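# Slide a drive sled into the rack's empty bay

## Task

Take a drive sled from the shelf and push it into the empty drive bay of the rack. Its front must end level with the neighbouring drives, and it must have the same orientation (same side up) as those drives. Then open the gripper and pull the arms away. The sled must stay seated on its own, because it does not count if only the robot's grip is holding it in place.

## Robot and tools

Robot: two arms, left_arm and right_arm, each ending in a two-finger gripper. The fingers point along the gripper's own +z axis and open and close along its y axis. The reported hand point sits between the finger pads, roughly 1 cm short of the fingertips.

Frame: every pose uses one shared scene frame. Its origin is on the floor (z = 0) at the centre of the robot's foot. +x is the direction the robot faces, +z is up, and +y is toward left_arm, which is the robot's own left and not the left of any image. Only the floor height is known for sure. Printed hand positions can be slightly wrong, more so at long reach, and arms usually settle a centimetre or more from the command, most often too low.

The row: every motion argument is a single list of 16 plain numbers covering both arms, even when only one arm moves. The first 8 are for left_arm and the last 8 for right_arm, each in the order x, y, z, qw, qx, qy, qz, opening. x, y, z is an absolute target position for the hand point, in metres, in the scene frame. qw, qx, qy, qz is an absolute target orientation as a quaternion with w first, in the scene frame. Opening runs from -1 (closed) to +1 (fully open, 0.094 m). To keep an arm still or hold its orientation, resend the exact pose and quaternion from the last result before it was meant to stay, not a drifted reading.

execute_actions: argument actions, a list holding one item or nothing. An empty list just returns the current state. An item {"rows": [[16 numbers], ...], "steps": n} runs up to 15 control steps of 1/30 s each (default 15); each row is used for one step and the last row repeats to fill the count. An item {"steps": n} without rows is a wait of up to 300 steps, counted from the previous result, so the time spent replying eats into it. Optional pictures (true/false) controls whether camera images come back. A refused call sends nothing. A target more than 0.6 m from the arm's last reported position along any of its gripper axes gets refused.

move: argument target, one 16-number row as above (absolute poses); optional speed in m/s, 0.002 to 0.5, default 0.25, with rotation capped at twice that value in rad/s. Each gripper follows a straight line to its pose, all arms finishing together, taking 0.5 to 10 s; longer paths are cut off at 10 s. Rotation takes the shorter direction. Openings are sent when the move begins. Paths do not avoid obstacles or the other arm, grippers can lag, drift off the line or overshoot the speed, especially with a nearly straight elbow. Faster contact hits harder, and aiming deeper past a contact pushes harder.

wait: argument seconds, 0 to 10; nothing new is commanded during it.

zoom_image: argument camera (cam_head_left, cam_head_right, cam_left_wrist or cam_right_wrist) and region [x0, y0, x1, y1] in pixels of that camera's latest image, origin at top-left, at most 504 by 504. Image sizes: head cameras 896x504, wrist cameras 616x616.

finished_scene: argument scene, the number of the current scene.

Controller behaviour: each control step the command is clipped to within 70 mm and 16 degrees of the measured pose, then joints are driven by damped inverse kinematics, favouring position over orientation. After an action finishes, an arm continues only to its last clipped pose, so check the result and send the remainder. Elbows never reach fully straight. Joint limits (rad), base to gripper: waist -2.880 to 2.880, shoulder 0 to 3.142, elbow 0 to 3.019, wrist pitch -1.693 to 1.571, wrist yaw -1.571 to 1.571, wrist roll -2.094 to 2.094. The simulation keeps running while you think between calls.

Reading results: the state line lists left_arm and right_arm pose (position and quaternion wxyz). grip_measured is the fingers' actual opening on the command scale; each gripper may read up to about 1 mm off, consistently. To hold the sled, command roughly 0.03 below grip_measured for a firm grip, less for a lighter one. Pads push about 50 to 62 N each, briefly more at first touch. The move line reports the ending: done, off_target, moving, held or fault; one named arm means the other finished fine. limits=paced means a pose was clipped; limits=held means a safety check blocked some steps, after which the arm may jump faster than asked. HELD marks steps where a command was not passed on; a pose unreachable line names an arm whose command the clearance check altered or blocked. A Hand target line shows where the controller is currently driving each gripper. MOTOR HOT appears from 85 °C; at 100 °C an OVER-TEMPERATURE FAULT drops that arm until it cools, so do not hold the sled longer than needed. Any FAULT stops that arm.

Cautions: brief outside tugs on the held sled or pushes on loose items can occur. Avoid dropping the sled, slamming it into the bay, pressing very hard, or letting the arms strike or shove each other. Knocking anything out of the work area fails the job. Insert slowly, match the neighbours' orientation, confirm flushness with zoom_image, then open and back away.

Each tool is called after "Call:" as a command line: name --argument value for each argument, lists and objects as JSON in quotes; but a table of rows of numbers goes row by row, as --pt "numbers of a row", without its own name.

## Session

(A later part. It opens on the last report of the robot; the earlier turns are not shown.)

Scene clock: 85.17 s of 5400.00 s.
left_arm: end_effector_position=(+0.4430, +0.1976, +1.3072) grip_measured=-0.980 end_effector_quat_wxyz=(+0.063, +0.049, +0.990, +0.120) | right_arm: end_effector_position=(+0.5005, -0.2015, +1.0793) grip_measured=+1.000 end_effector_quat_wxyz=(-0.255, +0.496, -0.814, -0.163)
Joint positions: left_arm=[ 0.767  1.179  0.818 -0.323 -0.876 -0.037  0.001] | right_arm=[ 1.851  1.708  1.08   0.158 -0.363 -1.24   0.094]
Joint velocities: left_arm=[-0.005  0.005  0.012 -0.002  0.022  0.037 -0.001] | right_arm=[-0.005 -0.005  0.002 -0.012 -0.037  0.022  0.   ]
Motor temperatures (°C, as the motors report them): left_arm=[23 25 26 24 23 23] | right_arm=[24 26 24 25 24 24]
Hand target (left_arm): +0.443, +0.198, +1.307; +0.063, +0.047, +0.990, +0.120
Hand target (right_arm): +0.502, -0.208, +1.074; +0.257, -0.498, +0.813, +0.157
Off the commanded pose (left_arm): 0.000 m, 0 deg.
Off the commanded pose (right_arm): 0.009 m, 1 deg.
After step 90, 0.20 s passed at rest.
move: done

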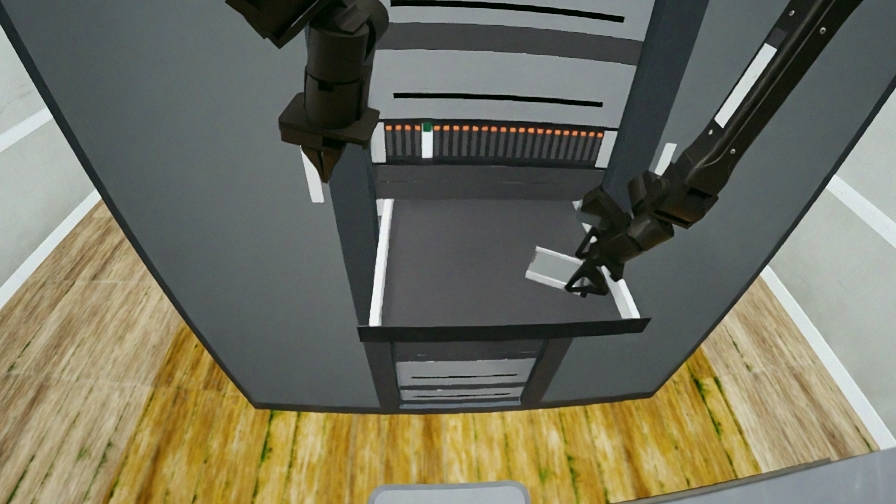

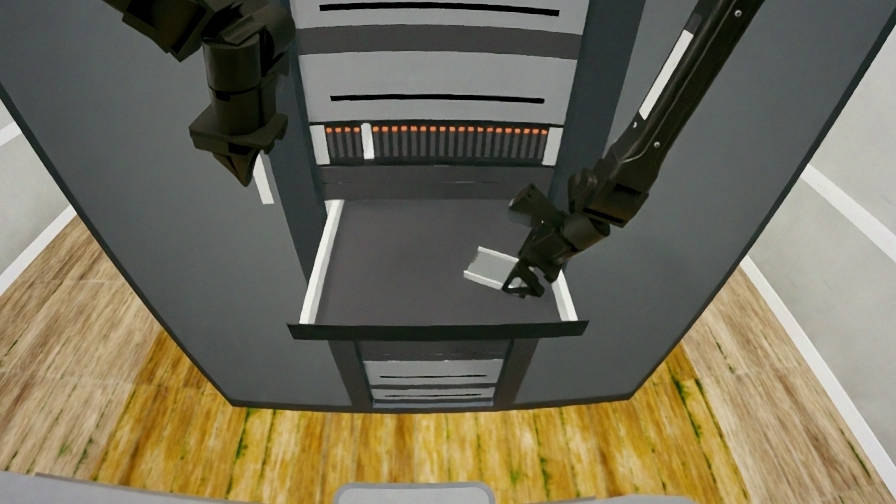

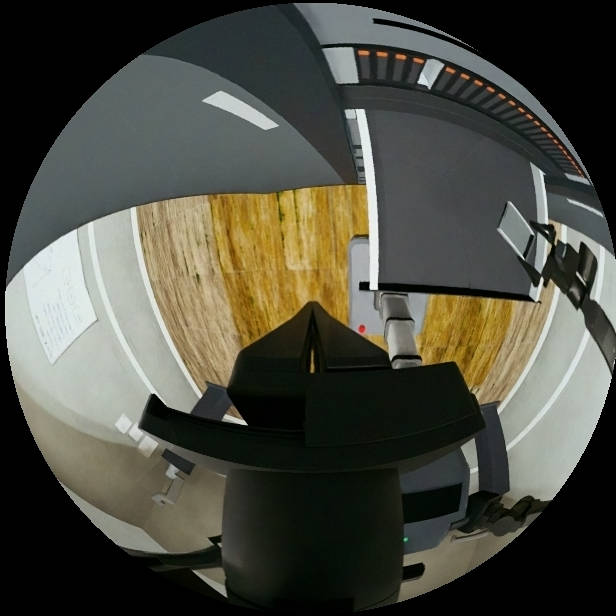

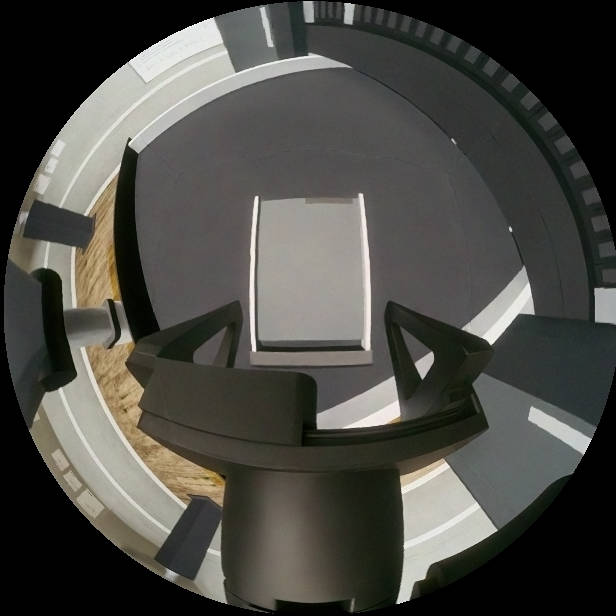

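Call:
move --target '[0.443,0.1976,1.3072,0.063,0.047,0.99,0.12,-1,0.502,-0.208,1.063,0.257,-0.498,0.814,0.157,1]' --speed 0.02

Call:
zoom_image --camera "cam_head_right" --region '[440, 220, 600, 320]'

Scene clock: 88.33 s of 5400.00 s.
left_arm: end_effector_position=(+0.4430, +0.1976, +1.3072) grip_measured=-0.980 end_effector_quat_wxyz=(+0.063, +0.049, +0.990, +0.120) | right_arm: end_effector_position=(+0.5029, -0.1989, +1.0725) grip_measured=+1.000 end_effector_quat_wxyz=(-0.259, +0.499, -0.811, -0.163)
Joint positions: left_arm=[ 0.767  1.179  0.818 -0.323 -0.876 -0.037  0.001] | right_arm=[ 1.851  1.73   1.098  0.167 -0.371 -1.249  0.094]
Joint velocities: left_arm=[ 0.005 -0.005 -0.022  0.002 -0.051 -0.037  0.001] | right_arm=[ 0.005 -0.015  0.007  0.002 -0.022  0.066  0.   ]
Motor temperatures (°C, as the motors report them): left_arm=[23 25 26 24 23 23] | right_arm=[24 26 24 25 24 24]
Hand target (left_arm): +0.443, +0.198, +1.307; +0.063, +0.047, +0.990, +0.120
Hand target (right_arm): +0.502, -0.208, +1.063; +0.257, -0.498, +0.813, +0.157
Off the commanded pose (left_arm): 0.000 m, 0 deg.
Off the commanded pose (right_arm): 0.013 m, 1 deg.
move: off_target (right_arm)

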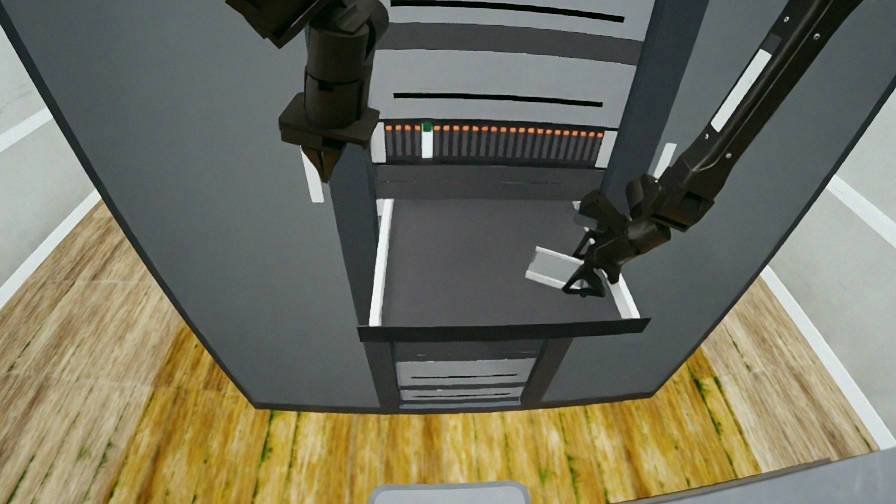

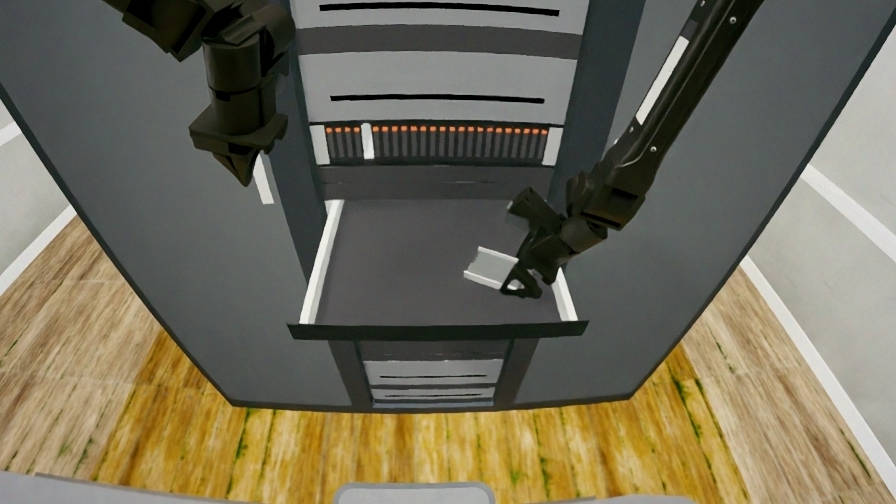

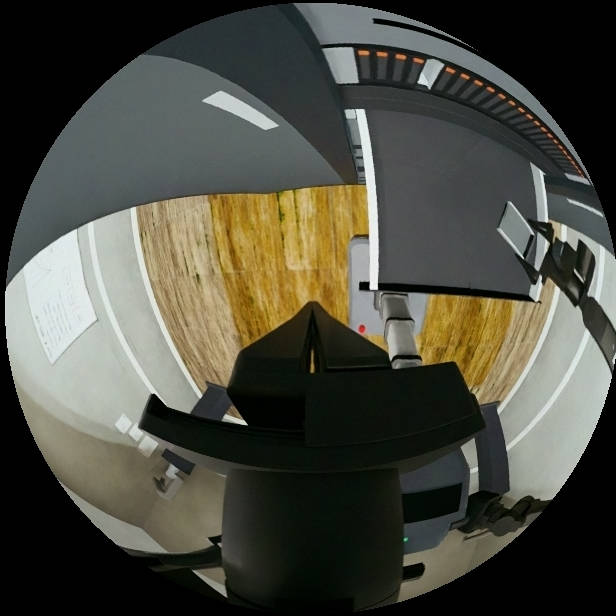

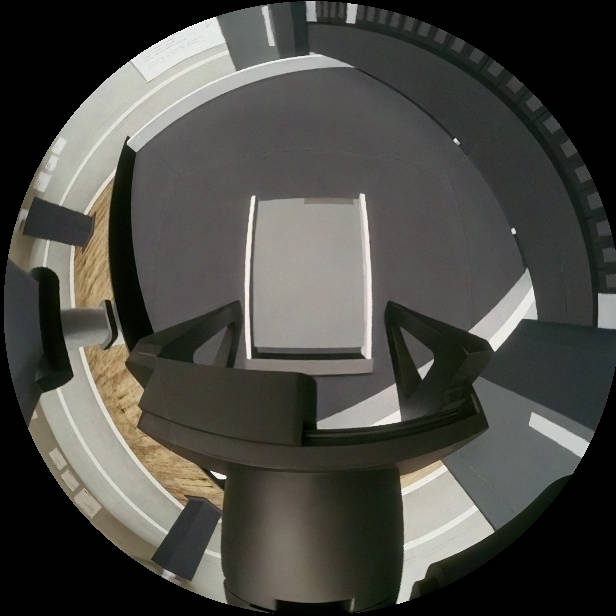

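Region (440, 220, 600, 320) of cam_head_right's 896x504 image, scaled by 3.150, with more detail than that image has; it fills the top 315 rows of this view, and the rest is white.

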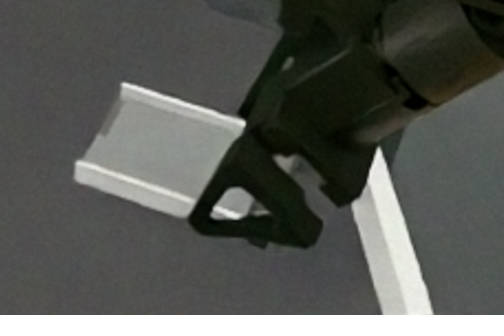

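Call:
move --target '[0.443,0.1976,1.3072,0.063,0.047,0.99,0.12,-1,0.502,-0.203,1.067,0.257,-0.498,0.814,0.157,0.58]' --speed 0.02

Scene clock: 91.40 s of 5400.00 s.
left_arm: end_effector_position=(+0.4430, +0.1976, +1.3072) grip_measured=-0.980 end_effector_quat_wxyz=(+0.063, +0.049, +0.990, +0.120) | right_arm: end_effector_position=(+0.5030, -0.1994, +1.0722) grip_measured=+0.588 end_effector_quat_wxyz=(-0.259, +0.499, -0.811, -0.162)
Joint positions: left_arm=[ 0.767  1.179  0.818 -0.323 -0.876 -0.037  0.001] | right_arm=[ 1.851  1.73   1.098  0.167 -0.368 -1.249  0.075]
Joint velocities: left_arm=[-0.015 -0.024 -0.032  0.007 -0.037 -0.066 -0.001] | right_arm=[-0.015  0.015 -0.017 -0.007 -0.037 -0.007 -0.001]
Motor temperatures (°C, as the motors report them): left_arm=[23 25 26 24 23 23] | right_arm=[24 26 24 25 24 24]
Hand target (left_arm): +0.443, +0.198, +1.307; +0.063, +0.047, +0.990, +0.120
Hand target (right_arm): +0.502, -0.203, +1.067; +0.257, -0.498, +0.813, +0.157
Off the commanded pose (left_arm): 0.000 m, 0 deg.
Off the commanded pose (right_arm): 0.006 m, 1 deg.
move: done

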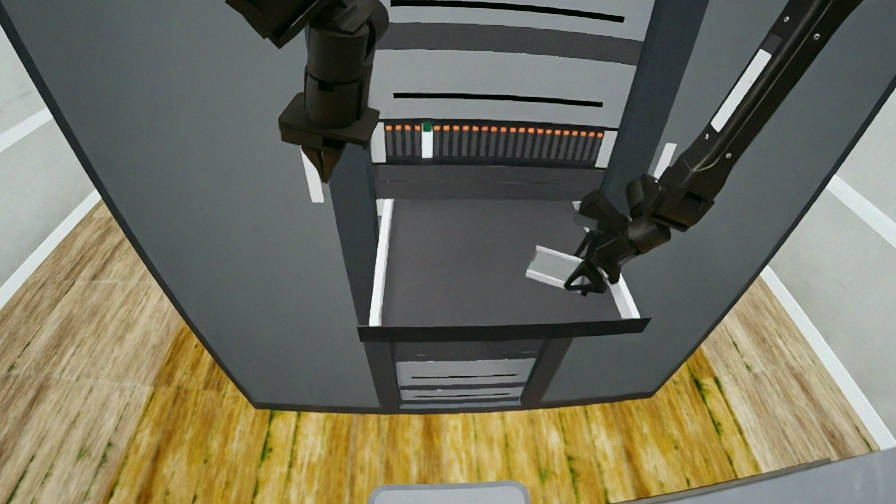

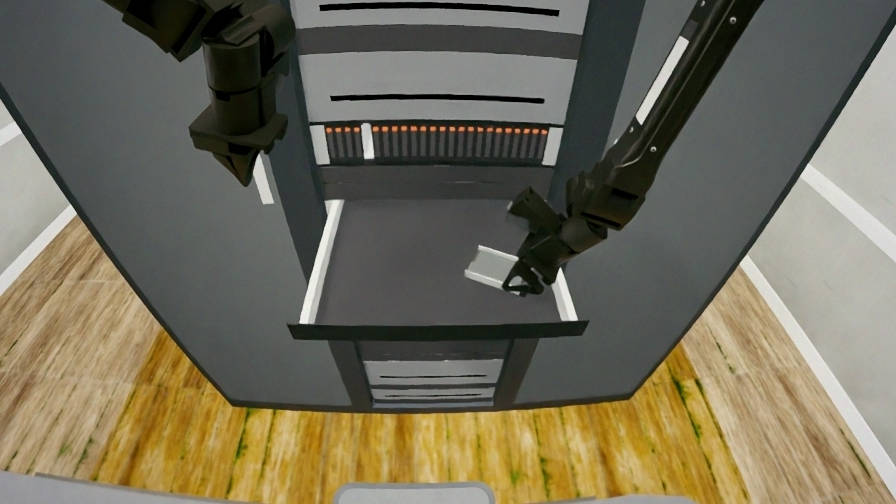

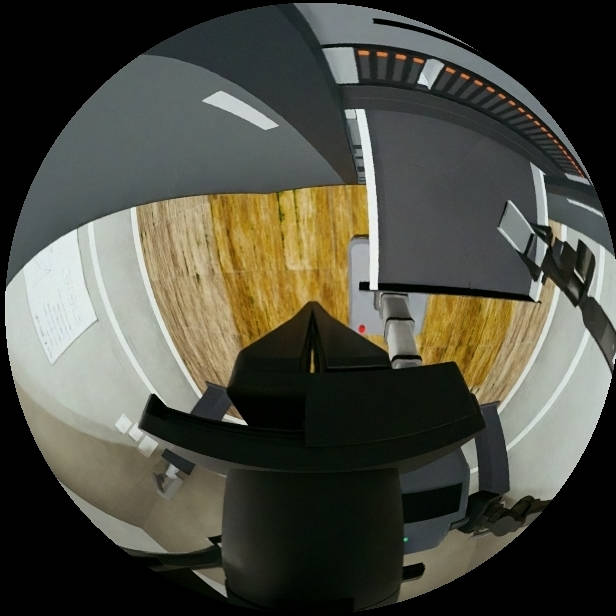

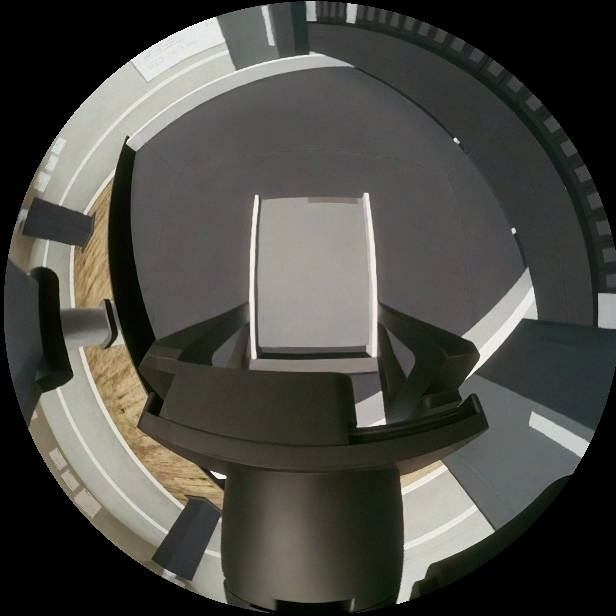

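Call:
execute_actions --actions '[{"rows":[[0.443,0.1976,1.3072,0.063,0.047,0.99,0.12,-1,0.502,-0.203,1.069,0.257,-0.498,0.814,0.157,0.548]],"steps":10}]' --pictures false

Call:
move --target '[0.443,0.1976,1.3072,0.063,0.047,0.99,0.12,-1,0.48,-0.18,1.2,0.257,-0.498,0.814,0.157,0.548]' --speed 0.1

Scene clock: 94.33 s of 5400.00 s.
left_arm: end_effector_position=(+0.4430, +0.1976, +1.3072) grip_measured=-0.980 end_effector_quat_wxyz=(+0.063, +0.049, +0.990, +0.120) | right_arm: end_effector_position=(+0.5030, -0.1995, +1.0721) grip_measured=+0.567 end_effector_quat_wxyz=(-0.258, +0.499, -0.811, -0.162)
Joint positions: left_arm=[ 0.767  1.179  0.818 -0.323 -0.876 -0.037  0.001] | right_arm=[ 1.851  1.73   1.098  0.167 -0.367 -1.249  0.074]
Joint velocities: left_arm=[-0.015  0.005  0.007 -0.002  0.051  0.066 -0.   ] | right_arm=[-0.005 -0.015  0.012 -0.017  0.081 -0.081 -0.001]
Motor temperatures (°C, as the motors report them): left_arm=[23 25 26 24 23 23] | right_arm=[24 26 24 25 24 24]
Hand target (left_arm): +0.443, +0.198, +1.307; +0.063, +0.047, +0.990, +0.120
Hand target (right_arm): +0.502, -0.203, +1.069; +0.257, -0.498, +0.813, +0.157
Off the commanded pose (left_arm): 0.000 m, 0 deg.
Off the commanded pose (right_arm): 0.005 m, 1 deg.
Steps of this call (steps 1 to 78: nothing new was sent; steps 79 to 88: all 10 steps of this action). Readings (end_effector_position):
79: left_arm (+0.4430, +0.1976, +1.3072) | right_arm (+0.5030, -0.1994, +1.0722)
80: left_arm (+0.4430, +0.1976, +1.3072) | right_arm (+0.5030, -0.1994, +1.0722)
82: left_arm (+0.4430, +0.1976, +1.3072) | right_arm (+0.5030, -0.1995, +1.0721)
86: left_arm (+0.4430, +0.1976, +1.3072) | right_arm (+0.5030, -0.1995, +1.0721)
88: the state above

Scene clock: 96.27 s of 5400.00 s.
left_arm: end_effector_position=(+0.4430, +0.1976, +1.3072) grip_measured=-0.980 end_effector_quat_wxyz=(+0.063, +0.049, +0.990, +0.120) | right_arm: end_effector_position=(+0.4726, -0.1873, +1.1891) grip_measured=+0.567 end_effector_quat_wxyz=(-0.249, +0.500, -0.815, -0.155)
Joint positions: left_arm=[ 0.767  1.179  0.818 -0.323 -0.876 -0.037  0.001] | right_arm=[ 1.939  1.403  0.841  0.104 -0.265 -1.206  0.074]
Joint velocities: left_arm=[ 0.015 -0.015  0.002  0.007  0.007 -0.066 -0.001] | right_arm=[-0.015  0.015  0.012 -0.002  0.007  0.051  0.   ]
Motor temperatures (°C, as the motors report them): left_arm=[23 25 26 24 23 23] | right_arm=[24 26 24 25 24 24]
Hand target (left_arm): +0.443, +0.198, +1.307; +0.063, +0.047, +0.990, +0.120
Hand target (right_arm): +0.478, -0.182, +1.199; +0.257, -0.498, +0.813, +0.157
Off the commanded pose (left_arm): 0.000 m, 0 deg.
Off the commanded pose (right_arm): 0.015 m, 1 deg.
move: off_target (right_arm)

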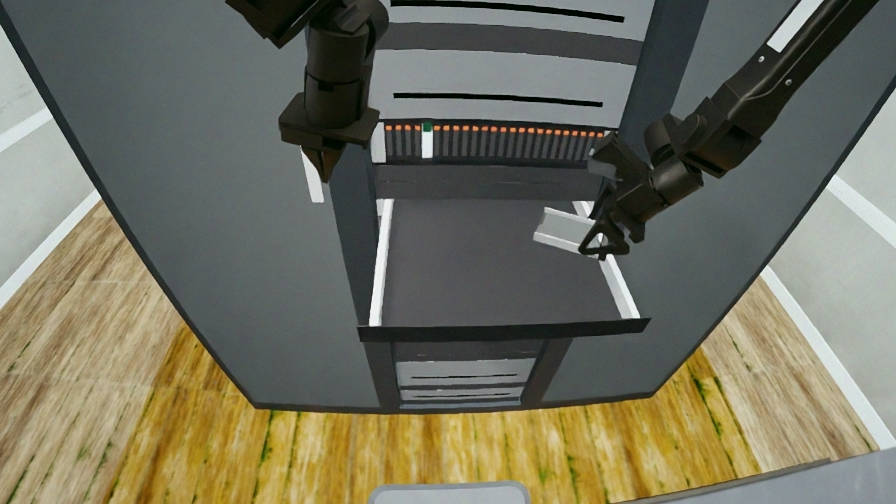

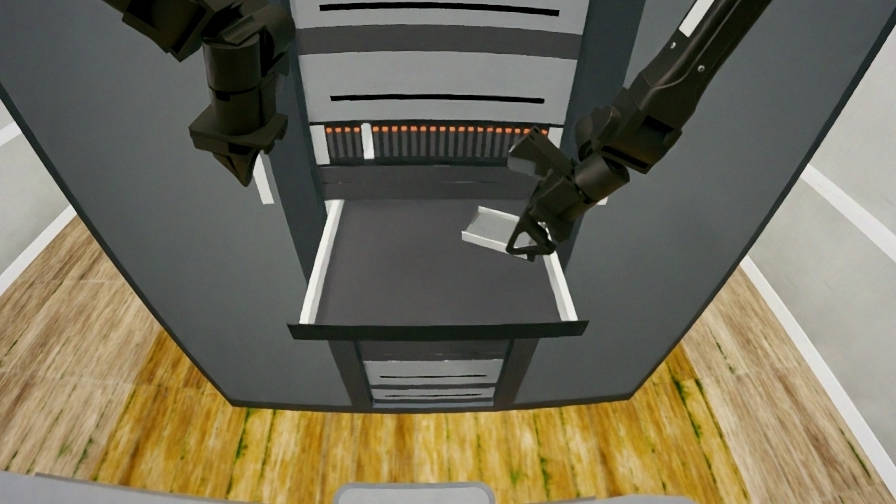

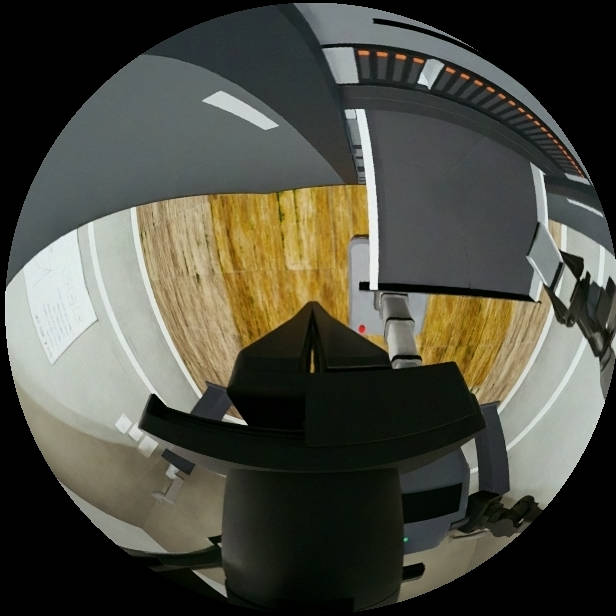

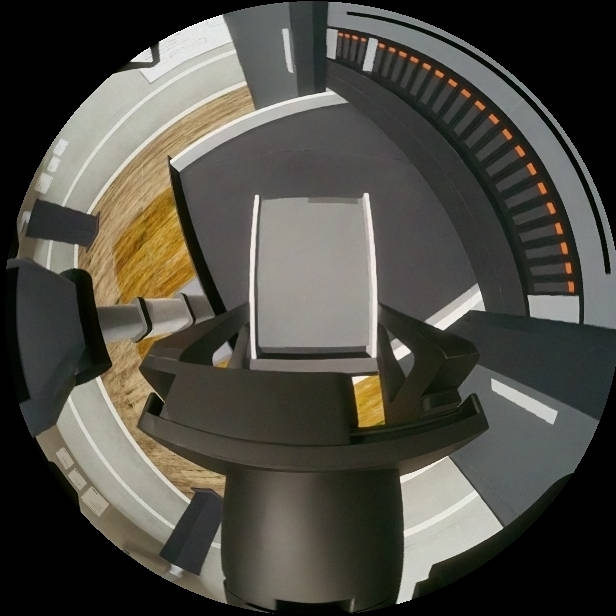

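Call:
move --target '[0.42,0.3,1.33,0.063,0.047,0.99,0.12,-1,0.46,-0.03,1.22,0.216,0.216,0.673,0.673,0.53]' --speed 0.2

Scene clock: 110.63 s of 5400.00 s.
left_arm: end_effector_position=(+0.4205, +0.2941, +1.3301) grip_measured=-0.980 end_effector_quat_wxyz=(+0.065, +0.044, +0.990, +0.117) | right_arm: end_effector_position=(+0.4597, -0.0417, +1.2154) grip_measured=+0.567 end_effector_quat_wxyz=(+0.216, +0.218, +0.682, +0.663)
Joint positions: left_arm=[ 0.982  0.918  0.686 -0.323 -0.696  0.132  0.001] | right_arm=[ 2.043  1.973  0.862  1.459 -0.868  0.923  0.074]
Joint velocities: left_arm=[ 0.005 -0.015 -0.007 -0.017 -0.022 -0.037  0.001] | right_arm=[-0.015  0.015  0.007 -0.002  0.037  0.051 -0.001]
Motor temperatures (°C, as the motors report them): left_arm=[23 25 26 24 23 23] | right_arm=[25 26 24 25 24 24]
Hand target (left_arm): +0.419, +0.298, +1.331; +0.064, +0.047, +0.990, +0.120
Hand target (right_arm): +0.460, -0.032, +1.223; +0.217, +0.215, +0.675, +0.672
Off the commanded pose (left_arm): 0.006 m, 1 deg.
Off the commanded pose (right_arm): 0.013 m, 2 deg.
After step 90, 6.17 s passed at rest.
move: off_target (right_arm)

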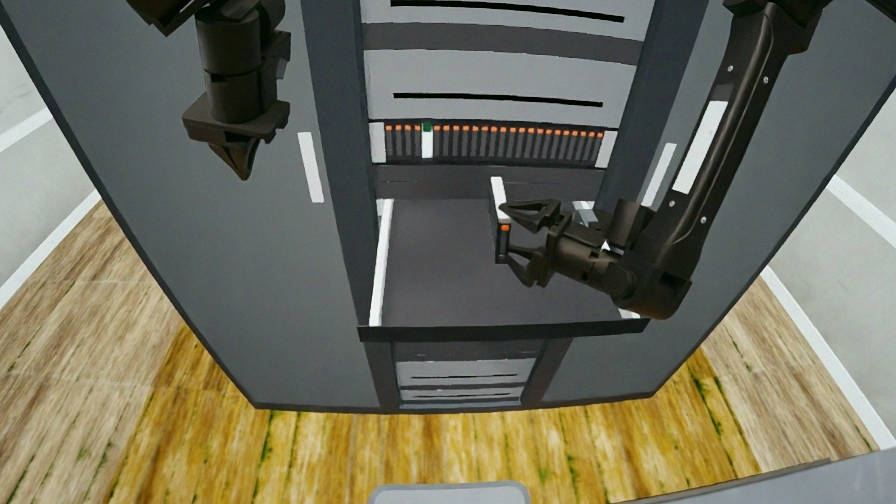

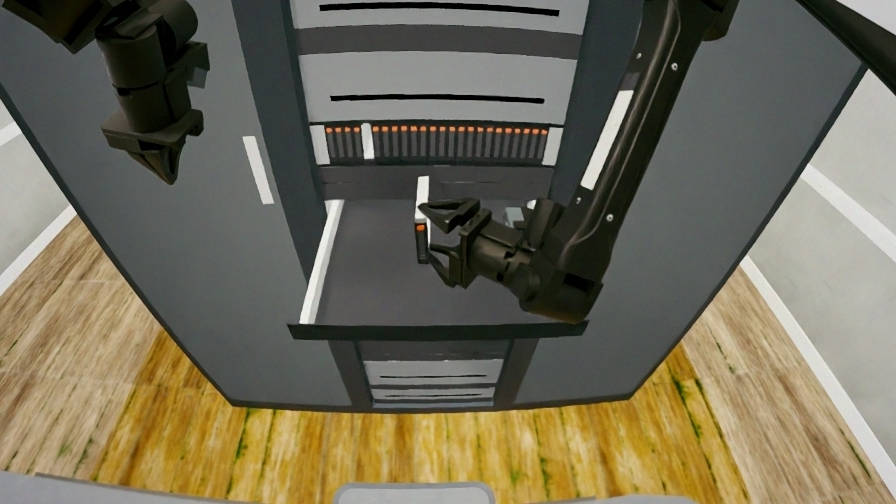

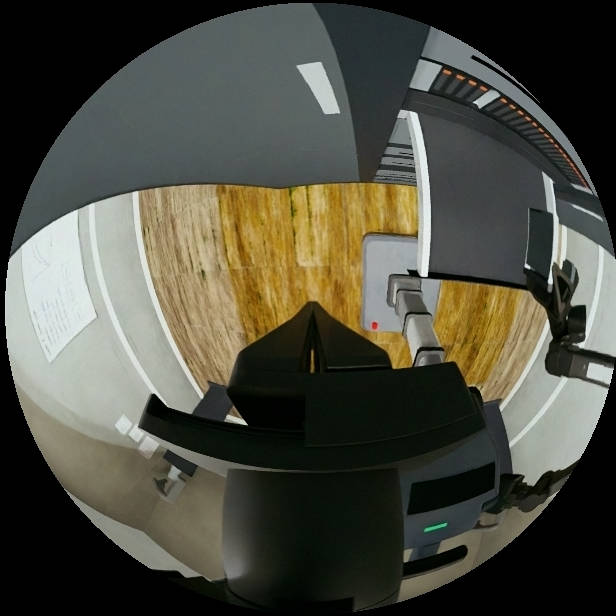

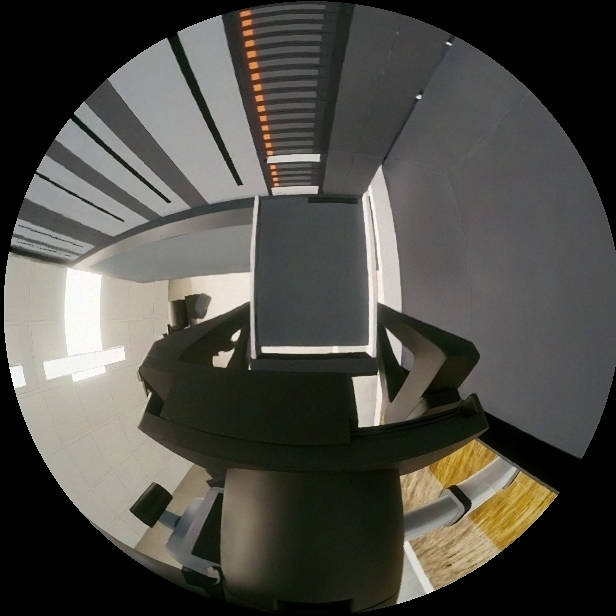

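Call:
move --target '[0.4205,0.2941,1.3301,0.065,0.044,0.99,0.117,-1,0.56,0.08,1.245,0.216,0.216,0.673,0.673,0.53]' --speed 0.15

Call:
zoom_image --camera "cam_head_left" --region '[360, 100, 520, 230]'

Scene clock: 116.57 s of 5400.00 s.
left_arm: end_effector_position=(+0.4205, +0.2941, +1.3301) grip_measured=-0.980 end_effector_quat_wxyz=(+0.065, +0.044, +0.990, +0.117) | right_arm: end_effector_position=(+0.5586, +0.0701, +1.2372) grip_measured=+0.567 end_effector_quat_wxyz=(+0.214, +0.225, +0.677, +0.668)
Joint positions: left_arm=[ 0.982  0.918  0.686 -0.323 -0.696  0.133  0.001] | right_arm=[ 2.249  1.973  1.145  1.128 -0.674  0.859  0.074]
Joint velocities: left_arm=[-0.005 -0.005 -0.012  0.002 -0.007 -0.007 -0.001] | right_arm=[-0.015  0.015 -0.012 -0.017 -0.007 -0.066 -0.001]
Motor temperatures (°C, as the motors report them): left_arm=[23 25 26 24 23 23] | right_arm=[25 26 24 25 24 24]
Hand target (left_arm): +0.420, +0.294, +1.330; +0.065, +0.044, +0.990, +0.117
Hand target (right_arm): +0.559, +0.080, +1.246; +0.216, +0.216, +0.673, +0.673
Off the commanded pose (left_arm): 0.000 m, 0 deg.
Off the commanded pose (right_arm): 0.013 m, 1 deg.
After step 90, 1.43 s passed at rest.
move: off_target (right_arm)

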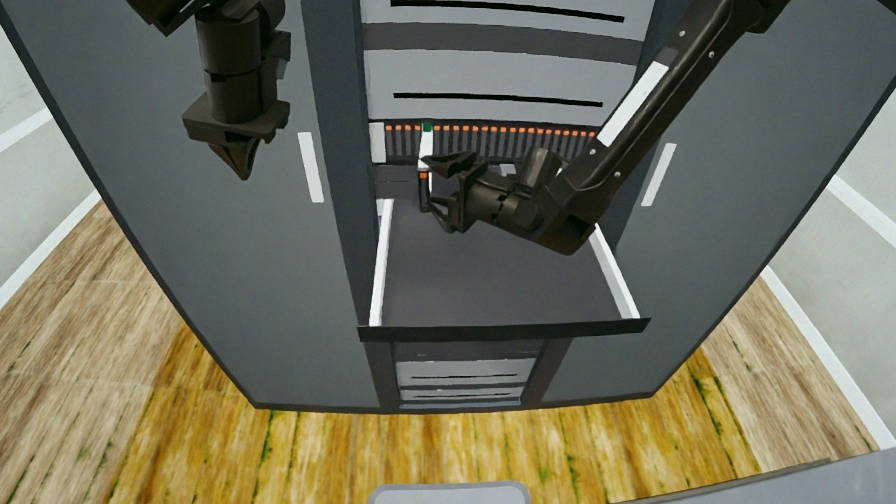

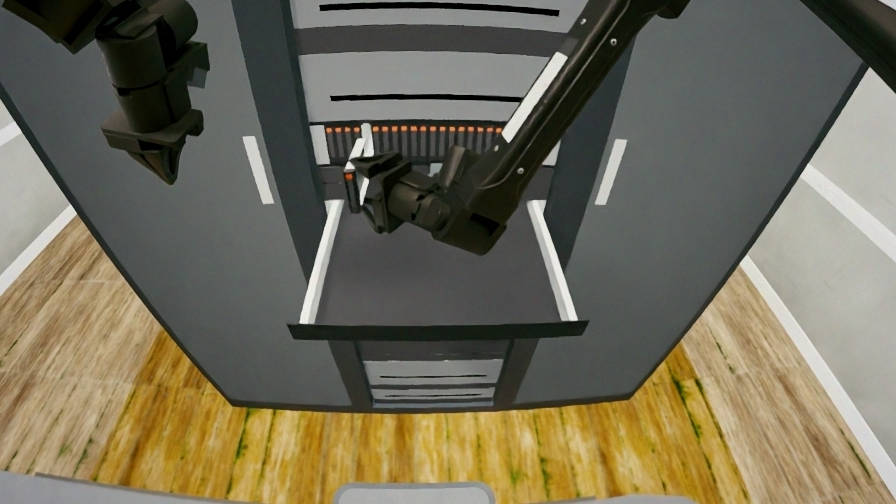

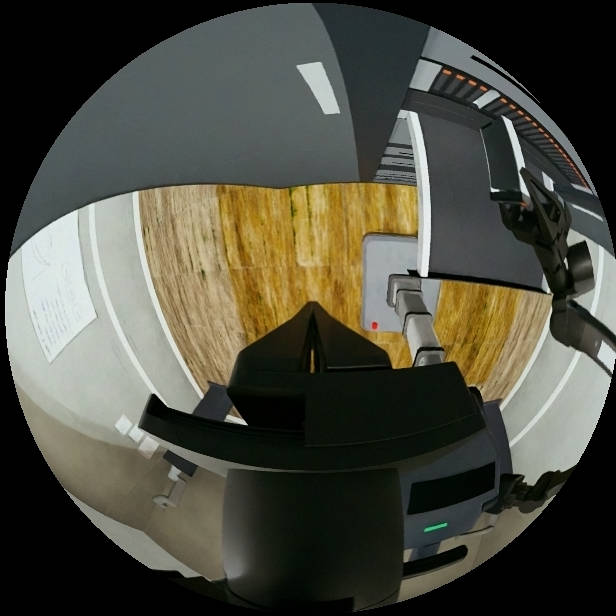

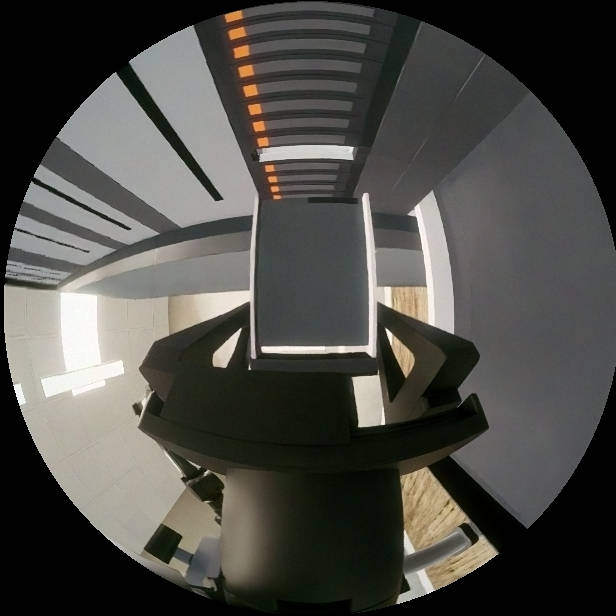

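Region (360, 100, 520, 230) of cam_head_left's 896x504 image, scaled by 3.150, with more detail than that image has; it fills the top 410 rows of this view, and the rest is white.

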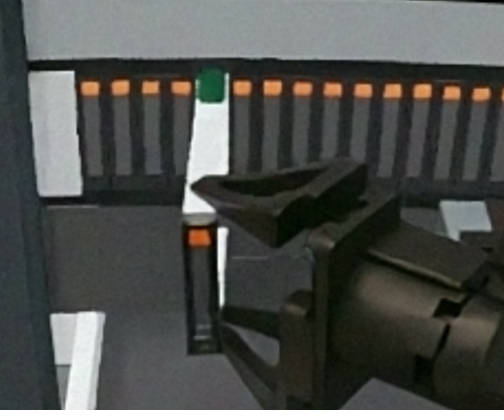

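Call:
move --target '[0.4205,0.2941,1.3301,0.065,0.044,0.99,0.117,-1,0.575,0.074,1.252,0.204,0.197,0.676,0.68,0.53]' --speed 0.05

Call:
zoom_image --camera "cam_head_left" --region '[380, 110, 480, 210]'

Call:
zoom_image --camera "cam_right_wrist" --region '[220, 110, 400, 290]'

Scene clock: 129.37 s of 5400.00 s.
left_arm: end_effector_position=(+0.4205, +0.2941, +1.3301) grip_measured=-0.980 end_effector_quat_wxyz=(+0.065, +0.044, +0.990, +0.117) | right_arm: end_effector_position=(+0.5571, +0.0788, +1.2346) grip_measured=+0.567 end_effector_quat_wxyz=(+0.184, +0.209, +0.683, +0.675)
Joint positions: left_arm=[ 0.982  0.918  0.686 -0.323 -0.696  0.133  0.001] | right_arm=[ 2.249  1.967  1.169  1.035 -0.722  0.836  0.074]
Joint velocities: left_arm=[-0.024 -0.005  0.002 -0.022  0.007  0.007 -0.001] | right_arm=[-0.015 -0.005 -0.017 -0.027 -0.022  0.007 -0.   ]
Motor temperatures (°C, as the motors report them): left_arm=[23 25 26 24 23 23] | right_arm=[25 26 24 25 24 24]
Hand target (left_arm): +0.420, +0.294, +1.330; +0.065, +0.044, +0.990, +0.117
Hand target (right_arm): +0.574, +0.074, +1.252; +0.204, +0.197, +0.676, +0.680
Off the commanded pose (left_arm): 0.000 m, 0 deg.
Off the commanded pose (right_arm): 0.025 m, 3 deg.
After step 90, 8.77 s passed at rest.
move: off_target (right_arm)

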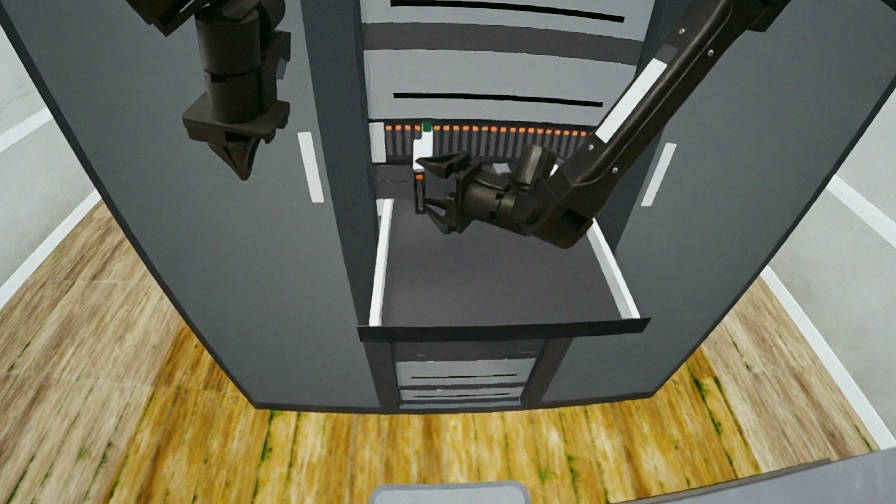

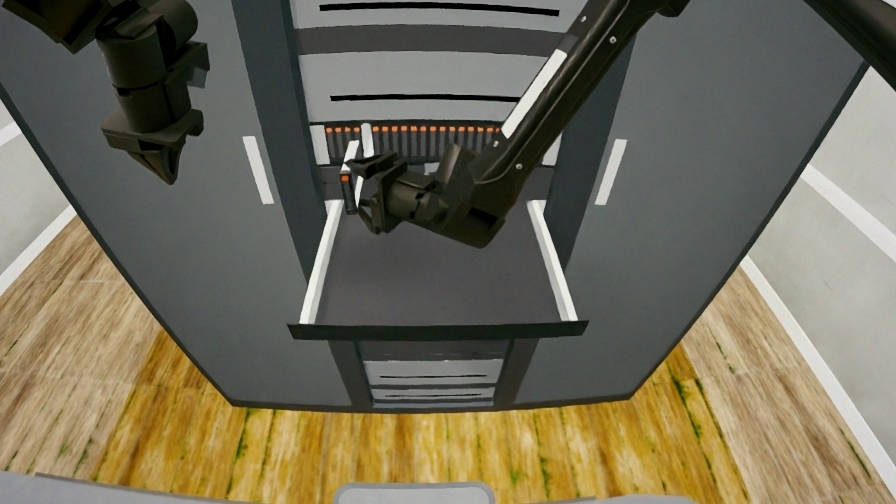

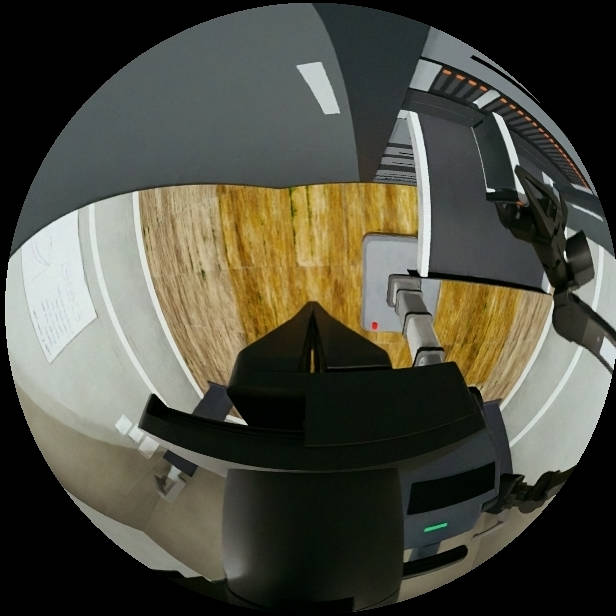

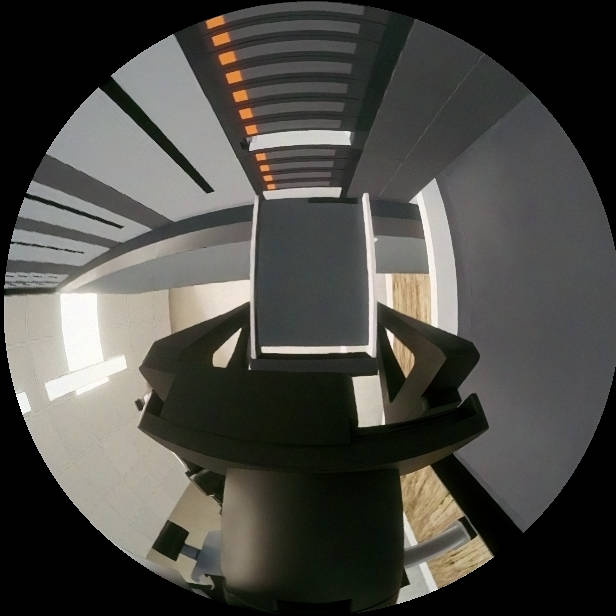

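Region (380, 110, 480, 210) of cam_head_left's 896x504 image, scaled by 5.040, with more detail than that image has.

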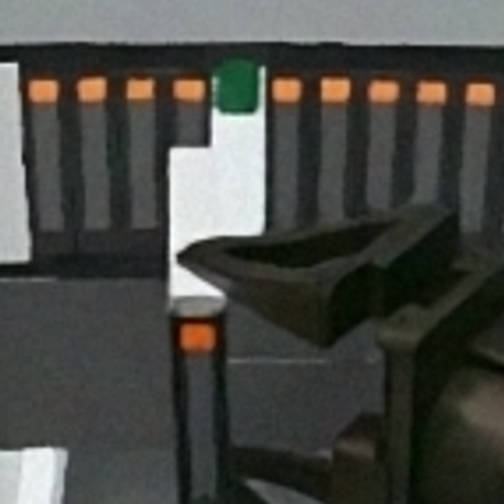

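Region (220, 110, 400, 290) of cam_right_wrist's 616x616 image, scaled by 2.800, with more detail than that image has.

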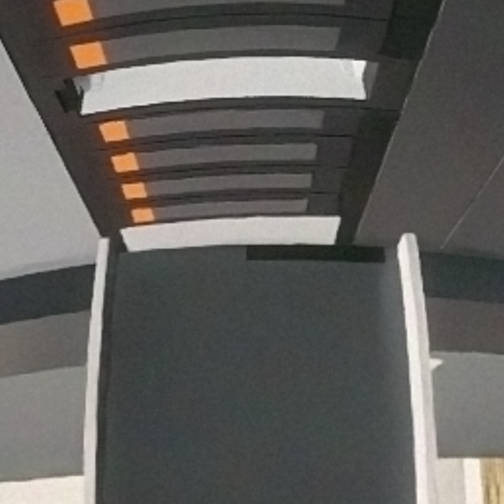

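Call:
execute_actions --actions '[{"rows":[[0.4205,0.2941,1.3301,0.065,0.044,0.99,0.117,-1,0.577,0.070,1.254,0.204,0.197,0.676,0.68,0.53],[0.4205,0.2941,1.3301,0.065,0.044,0.99,0.117,-1,0.579,0.066,1.256,0.204,0.197,0.676,0.68,0.53],[0.4205,0.2941,1.3301,0.065,0.044,0.99,0.117,-1,0.581,0.062,1.258,0.204,0.197,0.676,0.68,0.53]],"steps":15}]' --pictures false

Scene clock: 135.13 s of 5400.00 s.
left_arm: end_effector_position=(+0.4205, +0.2941, +1.3301) grip_measured=-0.980 end_effector_quat_wxyz=(+0.065, +0.044, +0.990, +0.117) | right_arm: end_effector_position=(+0.5699, +0.0717, +1.2499) grip_measured=+0.567 end_effector_quat_wxyz=(+0.191, +0.202, +0.678, +0.680)
Joint positions: left_arm=[ 0.982  0.918  0.686 -0.323 -0.696  0.133  0.001] | right_arm=[ 2.247  1.93   1.167  1.019 -0.735  0.835  0.074]
Joint velocities: left_arm=[-0.024 -0.005  0.002  0.007  0.066  0.081  0.001] | right_arm=[-0.005 -0.015 -0.007 -0.032 -0.022 -0.007  0.001]
Motor temperatures (°C, as the motors report them): left_arm=[23 25 26 24 23 23] | right_arm=[25 26 24 25 24 24]
Hand target (left_arm): +0.420, +0.294, +1.330; +0.065, +0.044, +0.990, +0.117
Hand target (right_arm): +0.581, +0.062, +1.258; +0.204, +0.197, +0.676, +0.680
Off the commanded pose (left_arm): 0.000 m, 0 deg.
Off the commanded pose (right_arm): 0.017 m, 2 deg.
Steps of this call (steps 1 to 90: nothing new was sent; then 2.27 s passed at rest; steps 91 to 105: all 15 steps of this action). Readings (end_effector_position):
91: left_arm (+0.4205, +0.2941, +1.3301) | right_arm (+0.5569, +0.0789, +1.2348)
92: left_arm (+0.4205, +0.2941, +1.3301) | right_arm (+0.5568, +0.0791, +1.2354)
94: left_arm (+0.4205, +0.2941, +1.3301) | right_arm (+0.5576, +0.0787, +1.2377)
98: left_arm (+0.4205, +0.2941, +1.3301) | right_arm (+0.5647, +0.0750, +1.2452)
105: the state above


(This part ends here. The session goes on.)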